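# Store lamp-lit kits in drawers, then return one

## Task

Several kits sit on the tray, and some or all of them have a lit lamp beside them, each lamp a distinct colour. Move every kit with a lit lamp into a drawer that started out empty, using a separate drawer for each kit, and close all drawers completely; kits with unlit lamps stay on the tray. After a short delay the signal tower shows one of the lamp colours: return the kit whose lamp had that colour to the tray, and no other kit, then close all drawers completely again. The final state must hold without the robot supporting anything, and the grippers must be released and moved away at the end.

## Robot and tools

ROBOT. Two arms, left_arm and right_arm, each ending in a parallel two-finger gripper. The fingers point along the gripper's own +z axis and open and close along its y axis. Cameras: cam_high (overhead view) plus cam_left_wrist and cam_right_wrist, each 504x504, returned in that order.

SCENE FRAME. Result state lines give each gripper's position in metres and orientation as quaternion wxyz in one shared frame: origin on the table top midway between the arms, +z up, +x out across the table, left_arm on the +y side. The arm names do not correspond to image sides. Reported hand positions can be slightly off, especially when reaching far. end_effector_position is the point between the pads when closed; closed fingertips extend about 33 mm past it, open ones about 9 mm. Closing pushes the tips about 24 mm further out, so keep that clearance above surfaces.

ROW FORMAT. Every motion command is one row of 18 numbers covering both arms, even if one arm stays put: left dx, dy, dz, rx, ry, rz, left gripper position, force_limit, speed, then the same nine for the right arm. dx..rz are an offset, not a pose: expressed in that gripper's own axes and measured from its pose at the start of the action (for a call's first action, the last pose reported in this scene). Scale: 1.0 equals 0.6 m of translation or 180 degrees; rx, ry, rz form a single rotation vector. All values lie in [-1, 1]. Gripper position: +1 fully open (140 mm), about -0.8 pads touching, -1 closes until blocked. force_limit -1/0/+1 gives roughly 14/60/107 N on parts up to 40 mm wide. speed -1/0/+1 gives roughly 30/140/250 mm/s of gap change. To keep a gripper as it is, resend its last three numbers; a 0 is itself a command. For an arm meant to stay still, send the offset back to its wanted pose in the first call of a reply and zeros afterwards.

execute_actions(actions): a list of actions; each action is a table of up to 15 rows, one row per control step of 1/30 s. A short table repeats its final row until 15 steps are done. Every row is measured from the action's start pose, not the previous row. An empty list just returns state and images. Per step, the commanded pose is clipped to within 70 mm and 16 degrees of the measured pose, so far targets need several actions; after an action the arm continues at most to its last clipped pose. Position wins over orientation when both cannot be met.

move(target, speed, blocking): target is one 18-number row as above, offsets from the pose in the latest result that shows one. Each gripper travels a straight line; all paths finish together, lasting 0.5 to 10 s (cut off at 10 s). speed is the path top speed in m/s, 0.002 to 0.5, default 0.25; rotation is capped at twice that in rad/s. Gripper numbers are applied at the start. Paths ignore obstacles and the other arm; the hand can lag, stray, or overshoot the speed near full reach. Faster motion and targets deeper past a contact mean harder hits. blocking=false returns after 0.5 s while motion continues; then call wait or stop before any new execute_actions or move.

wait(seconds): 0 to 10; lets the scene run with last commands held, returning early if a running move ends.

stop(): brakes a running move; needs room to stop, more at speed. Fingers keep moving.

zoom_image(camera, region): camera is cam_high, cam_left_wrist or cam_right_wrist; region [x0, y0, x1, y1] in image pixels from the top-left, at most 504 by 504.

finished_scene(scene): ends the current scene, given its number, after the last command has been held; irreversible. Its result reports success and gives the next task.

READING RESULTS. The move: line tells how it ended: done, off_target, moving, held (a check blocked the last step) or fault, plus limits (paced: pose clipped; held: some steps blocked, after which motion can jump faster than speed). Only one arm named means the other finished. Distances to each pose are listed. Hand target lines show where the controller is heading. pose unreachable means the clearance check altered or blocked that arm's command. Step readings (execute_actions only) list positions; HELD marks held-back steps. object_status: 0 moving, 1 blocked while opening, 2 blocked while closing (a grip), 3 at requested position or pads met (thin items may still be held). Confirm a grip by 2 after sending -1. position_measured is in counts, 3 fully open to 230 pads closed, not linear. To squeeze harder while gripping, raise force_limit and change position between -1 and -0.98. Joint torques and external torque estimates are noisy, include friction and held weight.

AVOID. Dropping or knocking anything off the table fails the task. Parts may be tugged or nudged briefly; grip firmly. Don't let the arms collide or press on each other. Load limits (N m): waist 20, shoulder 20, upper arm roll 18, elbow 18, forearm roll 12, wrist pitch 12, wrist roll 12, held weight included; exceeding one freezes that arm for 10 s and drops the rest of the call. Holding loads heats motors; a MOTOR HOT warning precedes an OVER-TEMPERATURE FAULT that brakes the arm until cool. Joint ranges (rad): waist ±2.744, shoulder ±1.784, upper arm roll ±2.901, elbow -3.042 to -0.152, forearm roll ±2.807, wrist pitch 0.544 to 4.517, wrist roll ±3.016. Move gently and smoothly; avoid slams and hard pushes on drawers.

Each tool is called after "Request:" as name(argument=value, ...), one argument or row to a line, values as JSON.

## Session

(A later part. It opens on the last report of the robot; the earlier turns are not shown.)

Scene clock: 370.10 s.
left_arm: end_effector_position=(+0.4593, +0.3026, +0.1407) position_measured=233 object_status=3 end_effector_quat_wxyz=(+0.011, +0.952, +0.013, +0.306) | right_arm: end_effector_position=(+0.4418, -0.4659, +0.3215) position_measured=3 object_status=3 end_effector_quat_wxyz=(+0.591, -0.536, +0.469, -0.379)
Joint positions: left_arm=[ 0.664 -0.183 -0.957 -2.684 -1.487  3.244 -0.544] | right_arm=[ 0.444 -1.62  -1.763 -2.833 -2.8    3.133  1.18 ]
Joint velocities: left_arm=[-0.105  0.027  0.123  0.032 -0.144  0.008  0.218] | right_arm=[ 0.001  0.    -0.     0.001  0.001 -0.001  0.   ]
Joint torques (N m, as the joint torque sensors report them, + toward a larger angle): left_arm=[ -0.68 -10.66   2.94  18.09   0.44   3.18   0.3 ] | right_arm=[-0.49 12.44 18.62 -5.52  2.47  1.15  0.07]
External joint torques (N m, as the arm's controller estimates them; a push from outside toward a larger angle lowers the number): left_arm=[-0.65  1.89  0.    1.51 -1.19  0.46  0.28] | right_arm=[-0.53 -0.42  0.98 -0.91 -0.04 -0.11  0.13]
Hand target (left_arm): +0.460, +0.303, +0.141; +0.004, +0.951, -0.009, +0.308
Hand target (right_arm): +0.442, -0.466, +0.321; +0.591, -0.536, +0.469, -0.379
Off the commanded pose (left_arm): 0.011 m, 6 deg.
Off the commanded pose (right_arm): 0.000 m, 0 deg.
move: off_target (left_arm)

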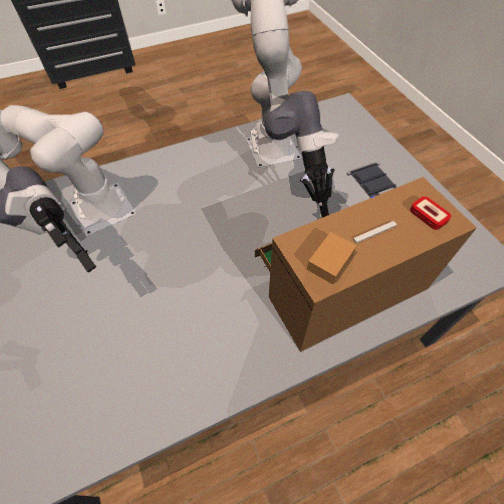

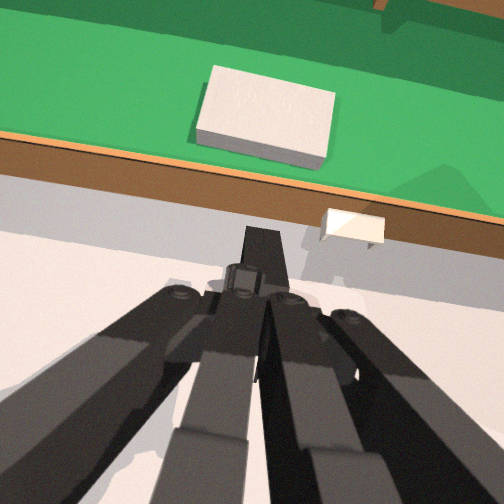

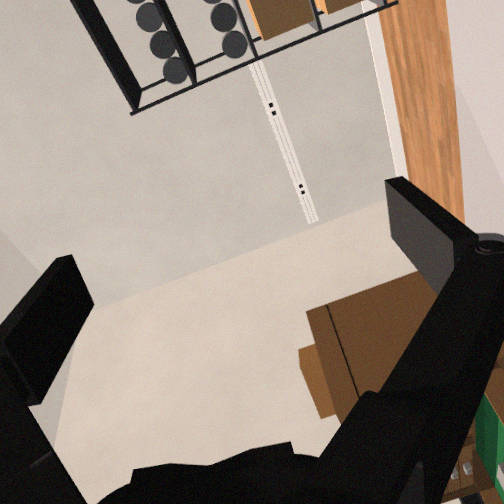

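Request:
execute_actions(
  actions=[],
)

Request:
move(
  target=[0.195,0,0.142,0,0,0,-1,0.3,0,0,0,0,0,0,0,1,0,0],
  speed=0.08,
)

Scene clock: 379.73 s.
left_arm: end_effector_position=(+0.4591, +0.3035, +0.1408) position_measured=233 object_status=3 end_effector_quat_wxyz=(+0.004, +0.952, -0.009, +0.307) | right_arm: end_effector_position=(+0.4418, -0.4659, +0.3215) position_measured=3 object_status=3 end_effector_quat_wxyz=(+0.591, -0.536, +0.469, -0.379)
Joint positions: left_arm=[ 0.656 -0.181 -0.947 -2.681 -1.504  3.245 -0.478] | right_arm=[ 0.444 -1.62  -1.763 -2.833 -2.8    3.133  1.18 ]
Joint velocities: left_arm=[-0.    -0.    -0.     0.001 -0.001 -0.     0.001] | right_arm=[ 0.    -0.     0.001  0.001 -0.001  0.     0.001]
Joint torques (N m, as the joint torque sensors report them, + toward a larger angle): left_arm=[ -1.04 -11.01   3.66  18.19   0.6    3.05   0.24] | right_arm=[-0.48 12.78 18.71 -5.39  2.48  1.11  0.03]
External joint torques (N m, as the arm's controller estimates them; a push from outside toward a larger angle lowers the number): left_arm=[-1.02  1.7   0.67  1.41 -1.    0.35  0.22] | right_arm=[-0.47 -0.09  1.06 -0.8  -0.03 -0.15  0.09]
Hand target (left_arm): +0.460, +0.303, +0.141; +0.004, +0.951, -0.009, +0.308
Hand target (right_arm): +0.442, -0.466, +0.321; +0.591, -0.536, +0.469, -0.379
Off the commanded pose (left_arm): 0.011 m, 5 deg.
Off the commanded pose (right_arm): 0.000 m, 0 deg.

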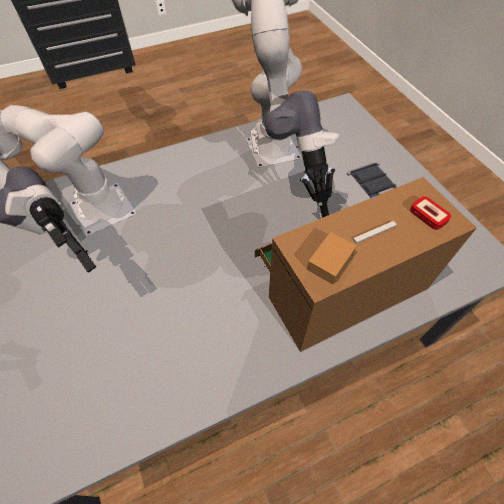

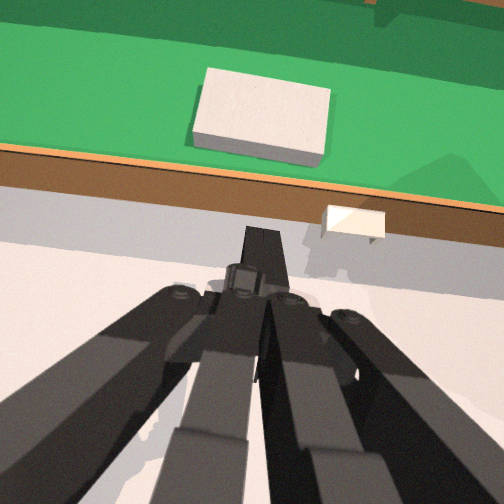

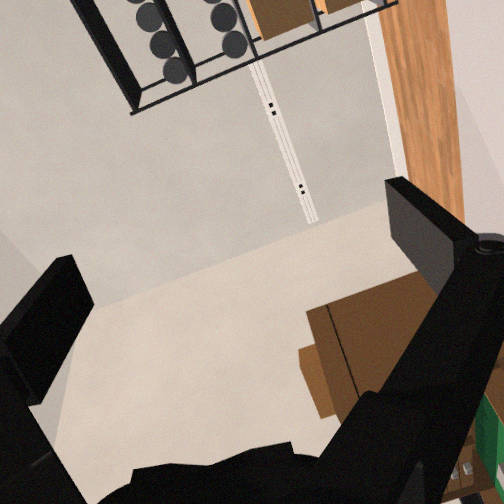

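Scene clock: 381.93 s.
left_arm: end_effector_position=(+0.6040, +0.3037, +0.1386) position_measured=234 object_status=3 end_effector_quat_wxyz=(+0.022, +0.941, +0.022, +0.338) | right_arm: end_effector_position=(+0.4418, -0.4659, +0.3215) position_measured=3 object_status=3 end_effector_quat_wxyz=(+0.591, -0.536, +0.469, -0.379)
Joint positions: left_arm=[ 0.543  0.337 -0.77  -2.191 -1.551  3.503 -0.183] | right_arm=[ 0.444 -1.62  -1.763 -2.833 -2.8    3.133  1.18 ]
Joint velocities: left_arm=[-0.011  0.046 -0.009  0.12  -0.276  0.049  0.305] | right_arm=[ 0.    -0.001 -0.    -0.    -0.001  0.001 -0.001]
Joint torques (N m, as the joint torque sensors report them, + toward a larger angle): left_arm=[ -0.34 -30.25  -7.77  21.63   1.67   2.71   0.36] | right_arm=[-0.4  12.32 18.95 -5.36  2.45  1.12  0.04]
External joint torques (N m, as the arm's controller estimates them; a push from outside toward a larger angle lowers the number): left_arm=[-0.42  0.3  -1.94  3.99 -0.33  0.63  0.34] | right_arm=[-0.44 -0.51  1.29 -0.72 -0.06 -0.15  0.09]
Hand target (left_arm): +0.606, +0.305, +0.142; +0.008, +0.940, -0.005, +0.340
Hand target (right_arm): +0.442, -0.466, +0.321; +0.591, -0.536, +0.469, -0.379
Off the commanded pose (left_arm): 0.003 m, 6 deg.
Off the commanded pose (right_arm): 0.000 m, 0 deg.
move: off_target (left_arm)

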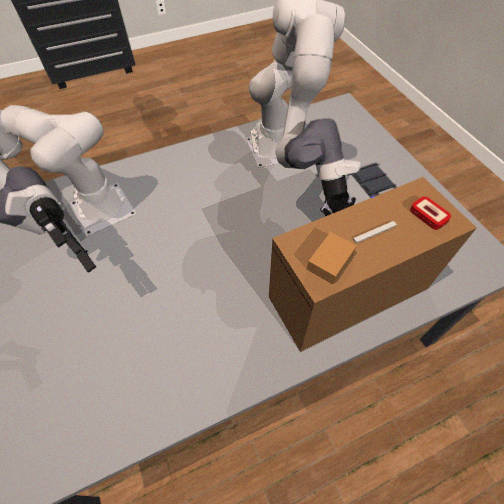

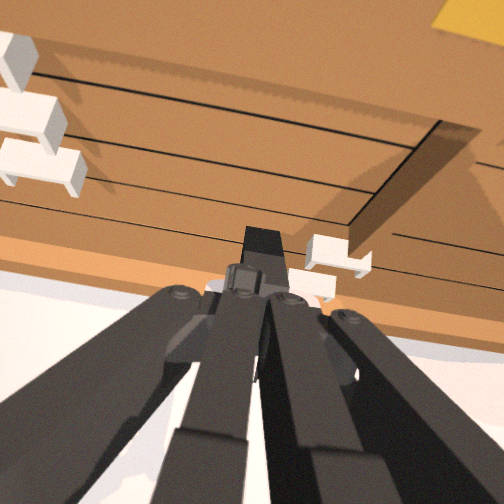

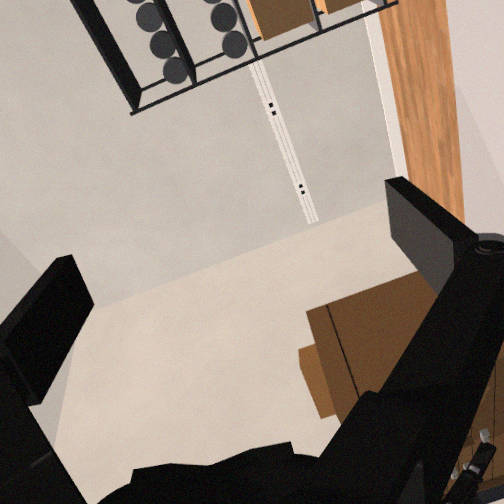

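Request:
move(
  target=[-0.075,0,-0.062,0,0,0,-1,0.3,0,0,0,0,0,0,0,1,0,0],
)

Request:
move(
  target=[-0.03,0.065,0.035,0,0.02,0,-0.15,0.3,0,0,0,0,0,0,0,1,0,0],
)

Scene clock: 385.33 s.
left_arm: end_effector_position=(+0.5449, +0.3024, +0.1387) position_measured=234 object_status=3 end_effector_quat_wxyz=(+0.013, +0.947, +0.005, +0.322) | right_arm: end_effector_position=(+0.4418, -0.4659, +0.3215) position_measured=3 object_status=3 end_effector_quat_wxyz=(+0.591, -0.536, +0.469, -0.379)
Joint positions: left_arm=[ 0.554  0.161 -0.794 -2.382 -1.57   3.435 -0.244] | right_arm=[ 0.444 -1.62  -1.763 -2.833 -2.8    3.133  1.18 ]
Joint velocities: left_arm=[-0.001 -0.013  0.    -0.048  0.136 -0.018 -0.173] | right_arm=[ 0.    -0.    -0.001 -0.     0.001 -0.     0.001]
Joint torques (N m, as the joint torque sensors report them, + toward a larger angle): left_arm=[ -1.14 -24.82  -2.76  16.41   2.79   1.86  -0.12] | right_arm=[-0.54 12.64 18.91 -5.42  2.46  1.14  0.07]
External joint torques (N m, as the arm's controller estimates them; a push from outside toward a larger angle lowers the number): left_arm=[-1.12 -0.35  0.02 -1.38  1.03 -0.41 -0.14] | right_arm=[-0.58 -0.21  1.26 -0.77 -0.05 -0.12  0.13]
Hand target (left_arm): +0.545, +0.300, +0.139; +0.021, +0.946, +0.020, +0.322
Hand target (right_arm): +0.442, -0.466, +0.321; +0.591, -0.536, +0.469, -0.379
Off the commanded pose (left_arm): 0.001 m, 3 deg.
Off the commanded pose (right_arm): 0.000 m, 0 deg.
move: off_target (left_arm)

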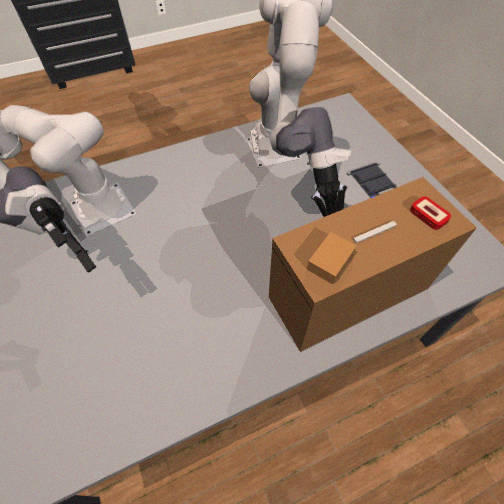

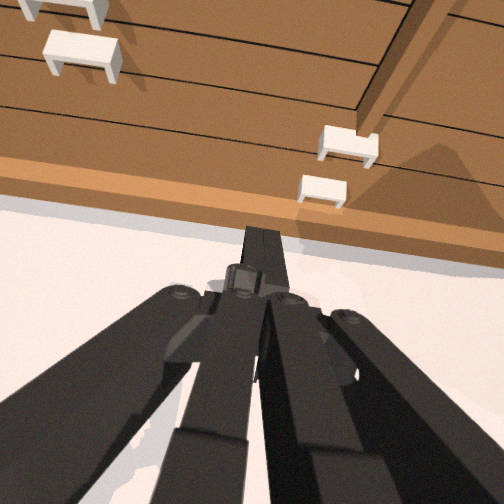

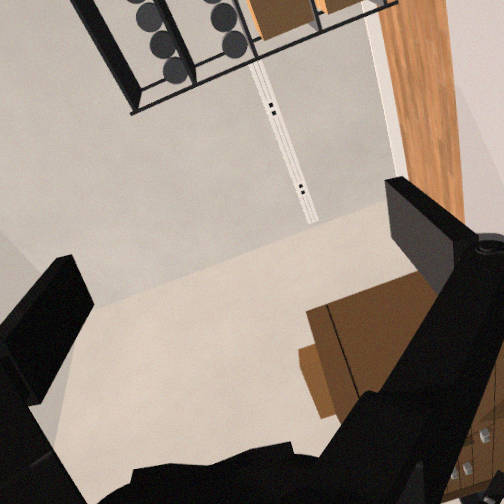

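Scene clock: 387.37 s.
left_arm: end_effector_position=(+0.5433, +0.2613, +0.1121) position_measured=148 object_status=3 end_effector_quat_wxyz=(+0.015, +0.937, +0.004, +0.350) | right_arm: end_effector_position=(+0.4418, -0.4659, +0.3215) position_measured=3 object_status=3 end_effector_quat_wxyz=(+0.591, -0.536, +0.469, -0.379)
Joint positions: left_arm=[ 0.707  0.377 -1.037 -2.497 -1.054  3.724 -0.719] | right_arm=[ 0.444 -1.62  -1.763 -2.833 -2.8    3.133  1.18 ]
Joint velocities: left_arm=[ 0.019  0.012 -0.018 -0.003  0.013  0.022 -0.031] | right_arm=[-0.001 -0.     0.001  0.001  0.    -0.    -0.001]
Joint torques (N m, as the joint torque sensors report them, + toward a larger angle): left_arm=[  2.77 -21.93 -10.2   12.63   2.61   3.23  -0.15] | right_arm=[-0.49 12.41 18.7  -5.46  2.48  1.15  0.05]
External joint torques (N m, as the arm's controller estimates them; a push from outside toward a larger angle lowers the number): left_arm=[ 2.87  1.22 -2.49 -2.11  0.89  0.34 -0.17] | right_arm=[-0.48 -0.44  1.07 -0.92 -0.04 -0.1   0.11]
Hand target (left_arm): +0.543, +0.262, +0.112; +0.015, +0.936, +0.008, +0.351
Hand target (right_arm): +0.442, -0.466, +0.321; +0.591, -0.536, +0.469, -0.379
Off the commanded pose (left_arm): 0.001 m, 0 deg.
Off the commanded pose (right_arm): 0.000 m, 0 deg.
move: done

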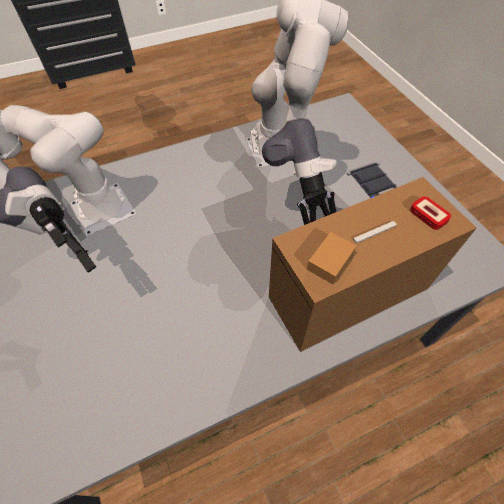

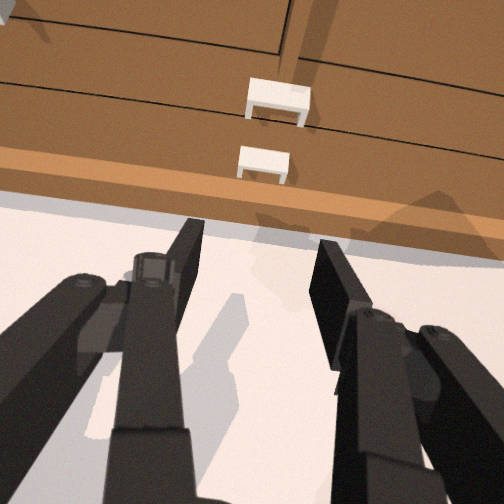

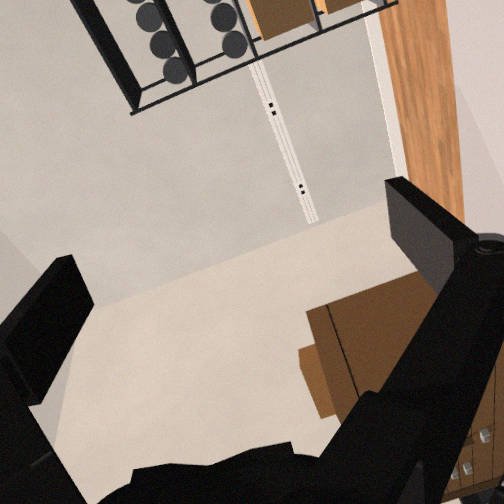

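Request:
move(
  target=[0.043,-0.005,0.093,0,0,0,-0.15,0.3,0,0,0,0,0,0,0,1,0,0],
  speed=0.08,
)

Scene clock: 389.70 s.
left_arm: end_effector_position=(+0.5990, +0.2663, +0.0858) position_measured=148 object_status=3 end_effector_quat_wxyz=(+0.015, +0.936, +0.008, +0.351) | right_arm: end_effector_position=(+0.4418, -0.4659, +0.3215) position_measured=3 object_status=3 end_effector_quat_wxyz=(+0.591, -0.536, +0.469, -0.379)
Joint positions: left_arm=[ 0.555  0.538 -0.85  -2.299 -1.044  3.731 -0.623] | right_arm=[ 0.444 -1.62  -1.763 -2.833 -2.8    3.133  1.18 ]
Joint velocities: left_arm=[-0.017 -0.009  0.017  0.002 -0.007 -0.012  0.026] | right_arm=[ 0.001 -0.001  0.    -0.    -0.003 -0.     0.001]
Joint torques (N m, as the joint torque sensors report them, + toward a larger angle): left_arm=[ -1.44 -32.26  -8.78  15.95   0.66   2.25   0.27] | right_arm=[-0.49 12.22 18.59 -5.3   2.44  1.14  0.06]
External joint torques (N m, as the arm's controller estimates them; a push from outside toward a larger angle lowers the number): left_arm=[-1.57 -0.96  0.87  1.27 -1.15 -0.52  0.25] | right_arm=[-0.51 -0.6   0.97 -0.68 -0.06 -0.13  0.12]
Hand target (left_arm): +0.599, +0.266, +0.086; +0.014, +0.937, +0.004, +0.350
Hand target (right_arm): +0.442, -0.466, +0.321; +0.591, -0.536, +0.469, -0.379
Off the commanded pose (left_arm): 0.003 m, 1 deg.
Off the commanded pose (right_arm): 0.000 m, 0 deg.
move: done

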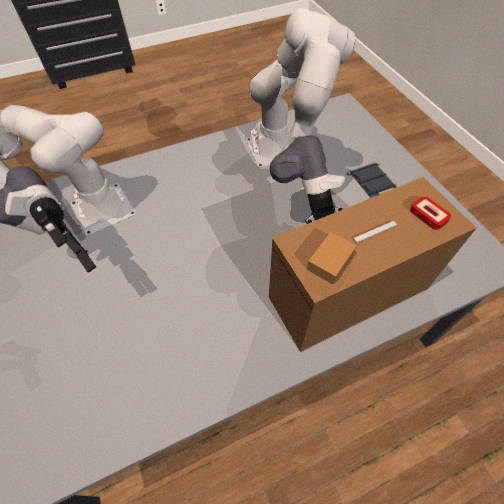

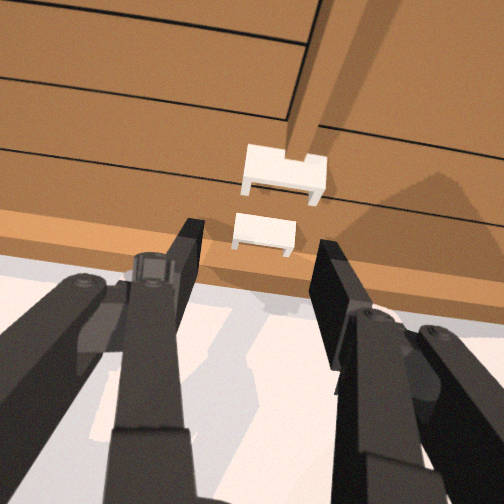

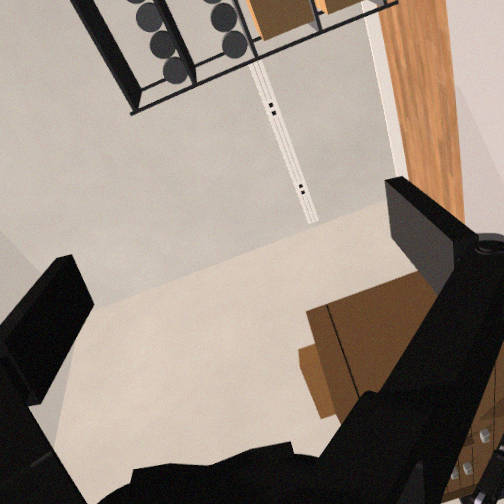

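Request:
move(
  target=[0,0,0,0,0,0,-1,0.3,0,0,0,0,0,0,0,1,0,0],
)

Request:
move(
  target=[-0.16,0,-0.139,0,0,0,-1,0.3,0,0,0,0,0,0,0,1,0,0],
  speed=0.1,
)

Scene clock: 391.97 s.
left_arm: end_effector_position=(+0.5989, +0.2656, +0.0858) position_measured=195 object_status=2 end_effector_quat_wxyz=(+0.014, +0.936, +0.005, +0.351) | right_arm: end_effector_position=(+0.4418, -0.4659, +0.3215) position_measured=3 object_status=3 end_effector_quat_wxyz=(+0.591, -0.536, +0.469, -0.379)
Joint positions: left_arm=[ 0.553  0.537 -0.849 -2.299 -1.045  3.729 -0.617] | right_arm=[ 0.444 -1.62  -1.763 -2.833 -2.8    3.133  1.18 ]
Joint velocities: left_arm=[-0.     0.001 -0.001  0.001  0.     0.001 -0.003] | right_arm=[-0.001  0.001 -0.001 -0.001 -0.     0.    -0.002]
Joint torques (N m, as the joint torque sensors report them, + toward a larger angle): left_arm=[  1.59 -30.26 -10.34  14.05   1.72   3.03  -0.11] | right_arm=[-0.31 12.7  18.76 -5.38  2.47  1.1   0.04]
External joint torques (N m, as the arm's controller estimates them; a push from outside toward a larger angle lowers the number): left_arm=[ 1.72  1.11 -0.49 -0.64 -0.11  0.28 -0.13] | right_arm=[-0.28 -0.18  1.14 -0.76 -0.04 -0.17  0.09]
Hand target (left_arm): +0.599, +0.266, +0.086; +0.015, +0.936, +0.008, +0.351
Hand target (right_arm): +0.442, -0.466, +0.321; +0.591, -0.536, +0.469, -0.379
Off the commanded pose (left_arm): 0.001 m, 0 deg.
Off the commanded pose (right_arm): 0.000 m, 0 deg.
move: done

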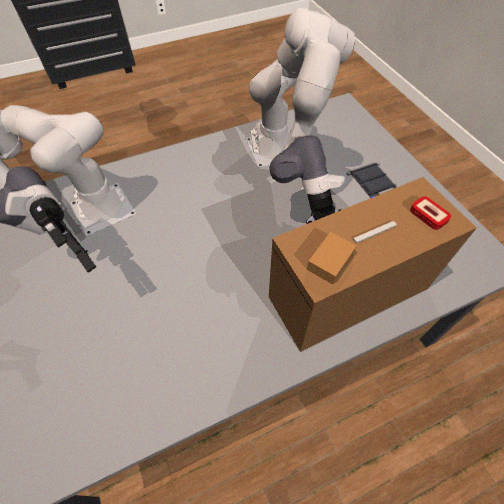

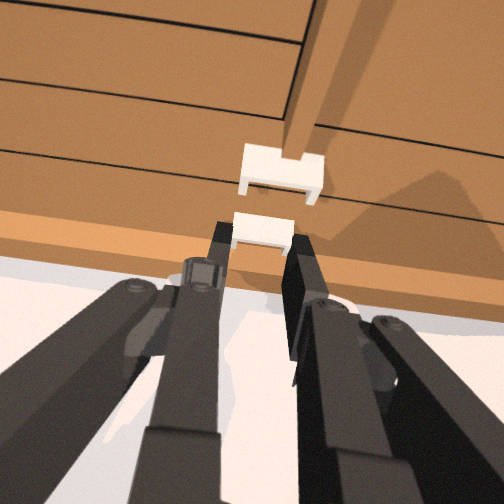

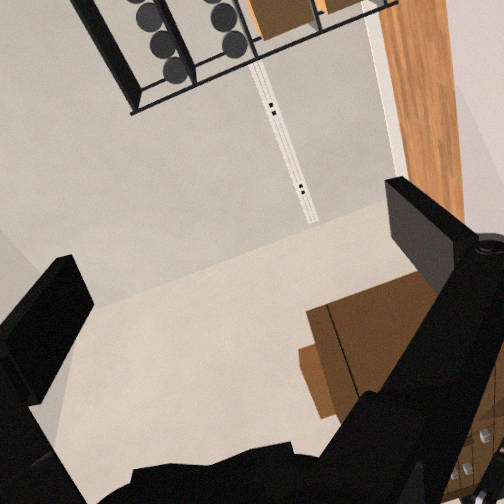

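Scene clock: 393.73 s.
left_arm: end_effector_position=(+0.4722, +0.2597, +0.0864) position_measured=195 object_status=2 end_effector_quat_wxyz=(+0.018, +0.937, +0.002, +0.348) | right_arm: end_effector_position=(+0.4418, -0.4659, +0.3215) position_measured=3 object_status=3 end_effector_quat_wxyz=(+0.591, -0.536, +0.469, -0.379)
Joint positions: left_arm=[ 0.856  0.424 -1.204 -2.736 -0.878  3.896 -0.929] | right_arm=[ 0.444 -1.62  -1.763 -2.833 -2.8    3.133  1.18 ]
Joint velocities: left_arm=[ 0.009  0.011 -0.006 -0.005  0.011  0.012 -0.027] | right_arm=[ 0.001  0.    -0.001 -0.    -0.001 -0.    -0.002]
Joint torques (N m, as the joint torque sensors report them, + toward a larger angle): left_arm=[  3.71 -17.63  -9.82   8.79   1.56   4.25   0.11] | right_arm=[-0.51 12.54 18.86 -5.33  2.47  1.15  0.03]
External joint torques (N m, as the arm's controller estimates them; a push from outside toward a larger angle lowers the number): left_arm=[ 3.68  0.23 -1.54 -2.72  0.21  1.1   0.1 ] | right_arm=[-0.49 -0.3   1.22 -0.73 -0.05 -0.12  0.09]
Hand target (left_arm): +0.471, +0.262, +0.087; +0.016, +0.937, +0.006, +0.350
Hand target (right_arm): +0.442, -0.466, +0.321; +0.591, -0.536, +0.469, -0.379
Off the commanded pose (left_arm): 0.006 m, 1 deg.
Off the commanded pose (right_arm): 0.000 m, 0 deg.
move: off_target (left_arm)

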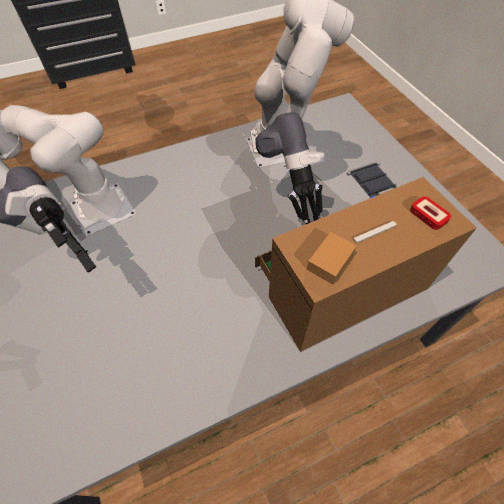

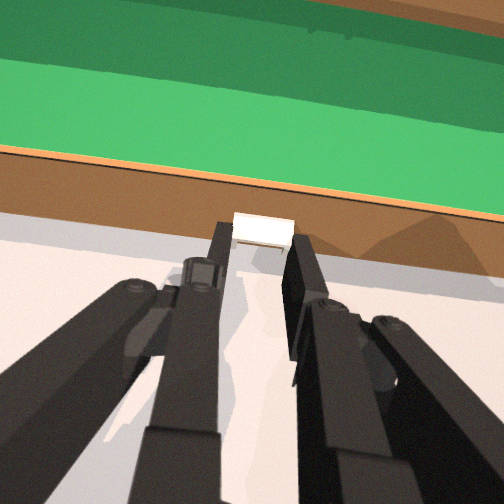

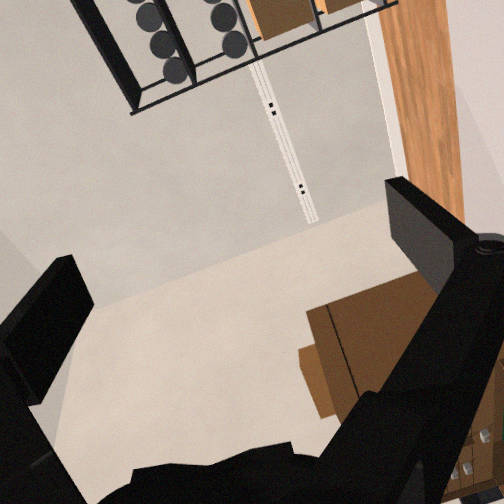

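Request:
move(
  target=[0,0,0,0,0,0,-0.15,0.3,0,0,0,0,0,0,0,1,0,0],
)

Request:
move(
  target=[0.09,-0.06,-0.18,0,-0.228,0,-0.15,0.3,0,0,0,0,0,0,0,1,0,0],
)

Scene clock: 395.97 s.
left_arm: end_effector_position=(+0.4720, +0.2596, +0.0863) position_measured=148 object_status=3 end_effector_quat_wxyz=(+0.019, +0.937, +0.004, +0.348) | right_arm: end_effector_position=(+0.4418, -0.4659, +0.3215) position_measured=3 object_status=3 end_effector_quat_wxyz=(+0.591, -0.536, +0.469, -0.379)
Joint positions: left_arm=[ 0.857  0.425 -1.205 -2.737 -0.877  3.897 -0.934] | right_arm=[ 0.444 -1.62  -1.763 -2.833 -2.8    3.133  1.18 ]
Joint velocities: left_arm=[ 0.    -0.     0.    -0.    -0.001  0.     0.   ] | right_arm=[ 0.001  0.001 -0.001  0.     0.    -0.     0.001]
Joint torques (N m, as the joint torque sensors report them, + toward a larger angle): left_arm=[ -1.12 -19.1   -7.33  11.4    1.09   2.89   0.31] | right_arm=[-0.61 12.66 18.7  -5.32  2.47  1.13  0.04]
External joint torques (N m, as the arm's controller estimates them; a push from outside toward a larger angle lowers the number): left_arm=[-1.16 -1.29  0.96 -0.01 -0.25 -0.25  0.29] | right_arm=[-0.63 -0.23  1.05 -0.73 -0.04 -0.12  0.1 ]
Hand target (left_arm): +0.472, +0.260, +0.086; +0.018, +0.937, +0.002, +0.348
Hand target (right_arm): +0.442, -0.466, +0.321; +0.591, -0.536, +0.469, -0.379
Off the commanded pose (left_arm): 0.000 m, 0 deg.
Off the commanded pose (right_arm): 0.000 m, 0 deg.
move: done

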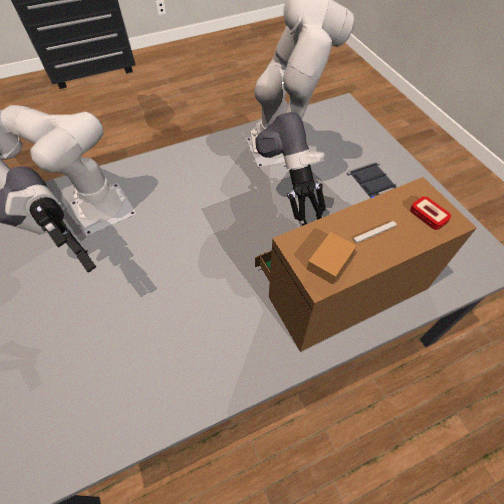

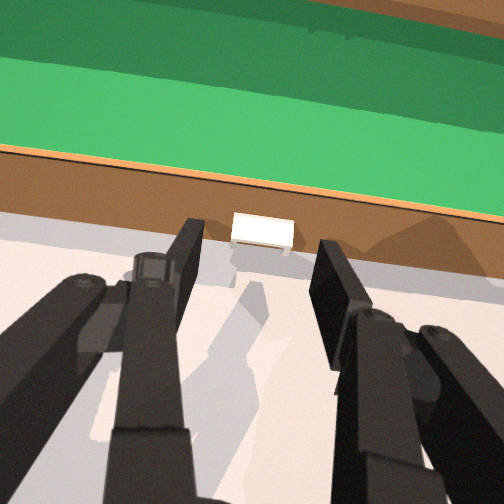

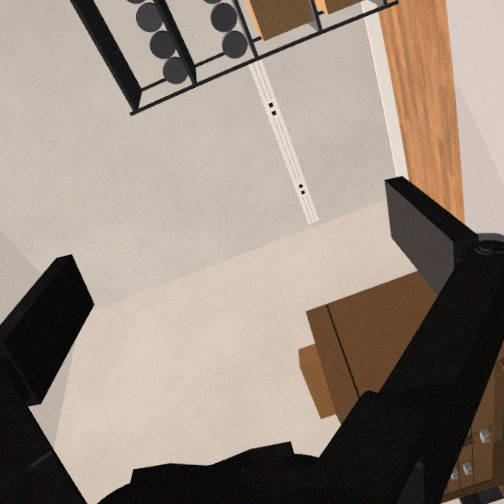

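Scene clock: 398.37 s.
left_arm: end_effector_position=(+0.4373, +0.3061, +0.2010) position_measured=148 object_status=3 end_effector_quat_wxyz=(+0.003, +1.000, -0.007, -0.009) | right_arm: end_effector_position=(+0.4418, -0.4659, +0.3215) position_measured=3 object_status=3 end_effector_quat_wxyz=(+0.591, -0.536, +0.469, -0.379)
Joint positions: left_arm=[ 1.392 -0.457 -1.274 -2.228 -0.493  2.014 -1.306] | right_arm=[ 0.444 -1.62  -1.763 -2.833 -2.8    3.133  1.18 ]
Joint velocities: left_arm=[ 0.005  0.    -0.003  0.001 -0.    -0.014 -0.023] | right_arm=[-0.001 -0.001  0.001  0.     0.     0.002 -0.   ]
Joint torques (N m, as the joint torque sensors report them, + toward a larger angle): left_arm=[ 2.18  0.45 11.37 22.84  0.53  2.11 -0.08] | right_arm=[-0.69 12.62 18.62 -5.26  2.48  1.17  0.05]
External joint torques (N m, as the arm's controller estimates them; a push from outside toward a larger angle lowers the number): left_arm=[ 2.19 -1.55 -1.15  1.55 -0.23 -0.37 -0.08] | right_arm=[-0.68 -0.21  0.97 -0.67 -0.04 -0.1   0.11]
Hand target (left_arm): +0.437, +0.306, +0.201; +0.003, +1.000, -0.001, -0.010
Hand target (right_arm): +0.442, -0.466, +0.321; +0.591, -0.536, +0.469, -0.379
Off the commanded pose (left_arm): 0.008 m, 2 deg.
Off the commanded pose (right_arm): 0.000 m, 0 deg.
move: off_target (left_arm); limits=paced

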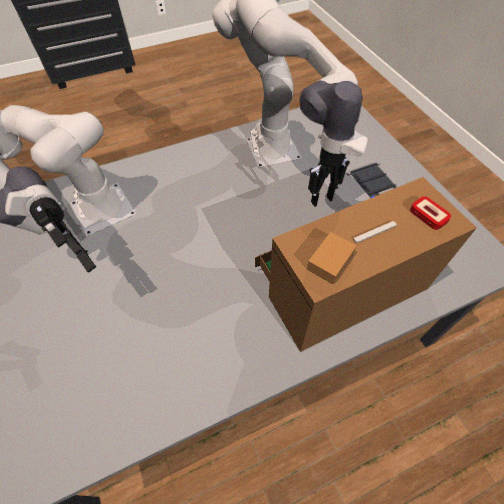

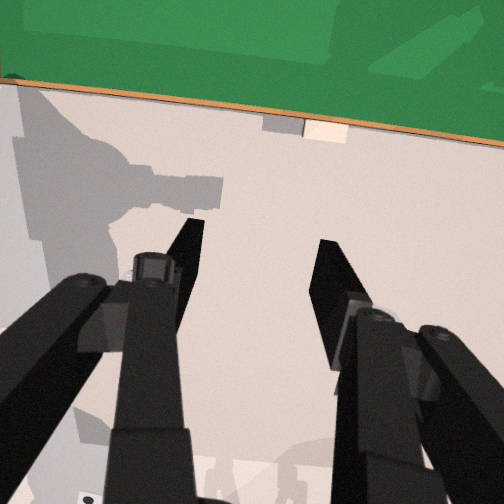

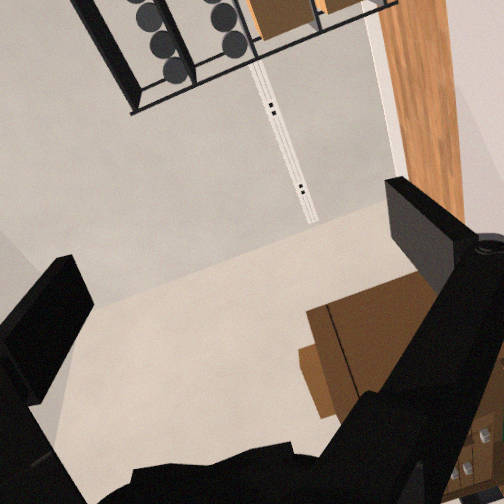

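Request:
move(
  target=[-0.06,-0.2,0,0,0,0.5,-0.17,0.3,0,0,0,0,0,0,0,1,0,0],
  speed=0.4,
)

Request:
move(
  target=[-0.408,-0.007,0.165,0,0,0,-0.17,0.3,0,0,0,0,0,0,0,1,0,0],
)

Scene clock: 403.00 s.
left_arm: end_effector_position=(+0.4031, +0.4305, +0.2005) position_measured=150 object_status=3 end_effector_quat_wxyz=(+0.005, +0.707, -0.707, -0.008) | right_arm: end_effector_position=(+0.4418, -0.4659, +0.3215) position_measured=3 object_status=3 end_effector_quat_wxyz=(+0.591, -0.536, +0.469, -0.379)
Joint positions: left_arm=[ 0.799 -0.248 -0.511 -2.357 -0.133  2.118  0.24 ] | right_arm=[ 0.444 -1.62  -1.763 -2.833 -2.8    3.133  1.18 ]
Joint velocities: left_arm=[-0.     0.001  0.001 -0.001 -0.001  0.001  0.029] | right_arm=[ 0.001  0.001 -0.001  0.    -0.    -0.001 -0.001]
Joint torques (N m, as the joint torque sensors report them, + toward a larger angle): left_arm=[ -1.51 -17.69   3.54  21.53  -0.48   2.81   0.23] | right_arm=[-0.41 12.63 18.64 -5.52  2.45  1.15  0.04]
External joint torques (N m, as the arm's controller estimates them; a push from outside toward a larger angle lowers the number): left_arm=[-1.61  1.72  0.19 -1.56 -1.16  0.38  0.23] | right_arm=[-0.39 -0.24  1.   -0.94 -0.06 -0.1   0.1 ]
Hand target (left_arm): +0.403, +0.429, +0.199; +0.007, +0.703, -0.711, -0.006
Hand target (right_arm): +0.442, -0.466, +0.321; +0.591, -0.536, +0.469, -0.379
Off the commanded pose (left_arm): 0.004 m, 1 deg.
Off the commanded pose (right_arm): 0.000 m, 0 deg.
move: off_target (left_arm); limits=paced

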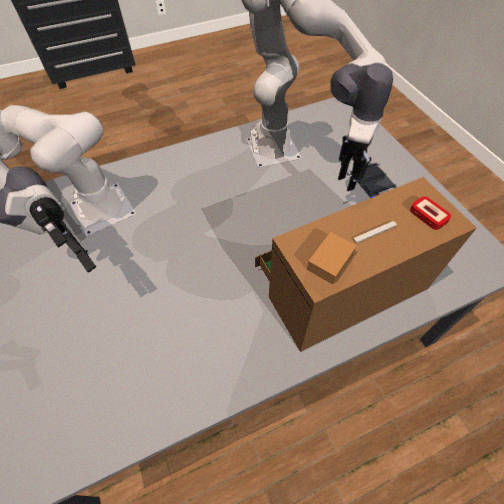

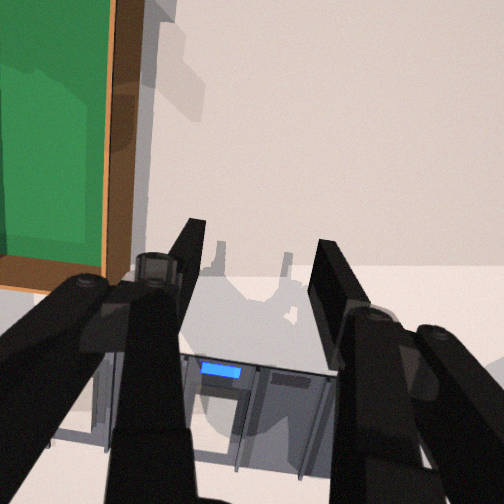

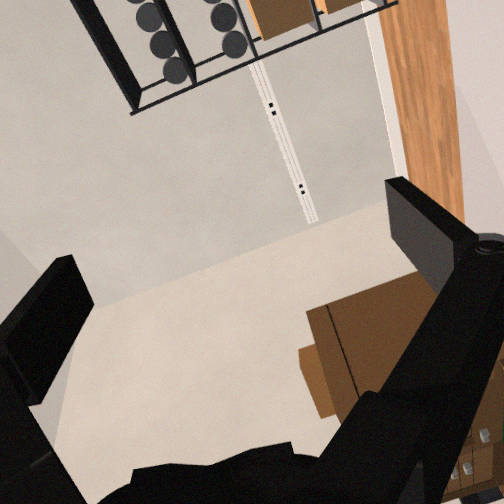

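Scene clock: 404.77 s.
left_arm: end_effector_position=(+0.4052, +0.6732, +0.0989) position_measured=150 object_status=3 end_effector_quat_wxyz=(+0.009, +0.712, -0.702, -0.005) | right_arm: end_effector_position=(+0.4418, -0.4659, +0.3215) position_measured=3 object_status=3 end_effector_quat_wxyz=(+0.591, -0.536, +0.469, -0.379)
Joint positions: left_arm=[ 1.015  0.192 -0.302 -2.16   0.085  2.322  0.51 ] | right_arm=[ 0.444 -1.62  -1.763 -2.833 -2.8    3.133  1.18 ]
Joint velocities: left_arm=[ 0.     0.     0.001  0.    -0.     0.003  0.032] | right_arm=[ 0.    -0.001 -0.    -0.     0.001 -0.    -0.002]
Joint torques (N m, as the joint torque sensors report them, + toward a larger angle): left_arm=[  0.46 -32.31  -2.56  22.79   1.39   2.72   0.36] | right_arm=[-0.57 12.66 18.68 -5.34  2.47  1.12  0.03]
External joint torques (N m, as the arm's controller estimates them; a push from outside toward a larger angle lowers the number): left_arm=[ 0.36  2.37 -1.04  1.11  0.82  0.31  0.35] | right_arm=[-0.6  -0.15  1.02 -0.64 -0.04 -0.15  0.09]
Hand target (left_arm): +0.406, +0.675, +0.099; +0.007, +0.707, -0.708, -0.005
Hand target (right_arm): +0.442, -0.466, +0.321; +0.591, -0.536, +0.469, -0.379
Off the commanded pose (left_arm): 0.004 m, 1 deg.
Off the commanded pose (right_arm): 0.000 m, 0 deg.
move: off_target (left_arm)

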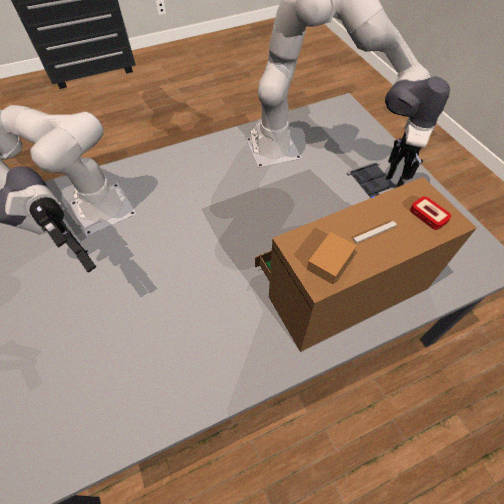

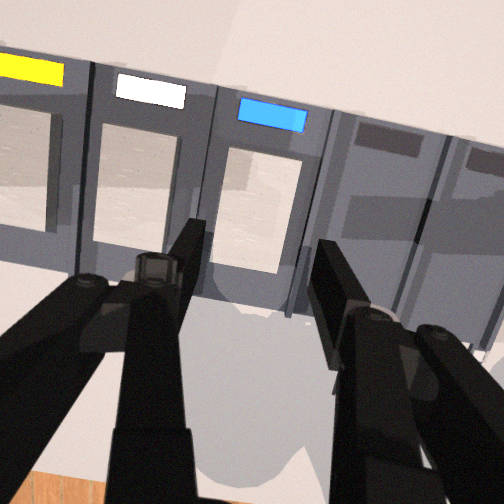

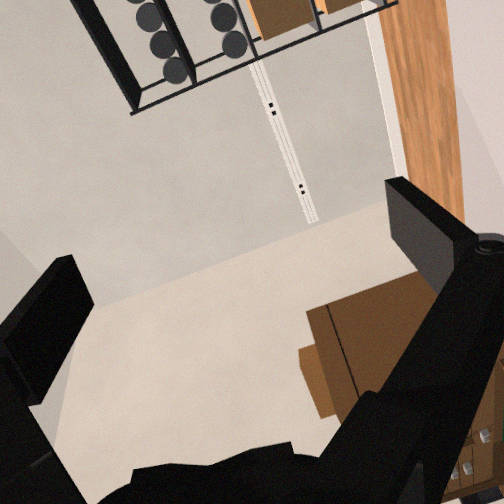

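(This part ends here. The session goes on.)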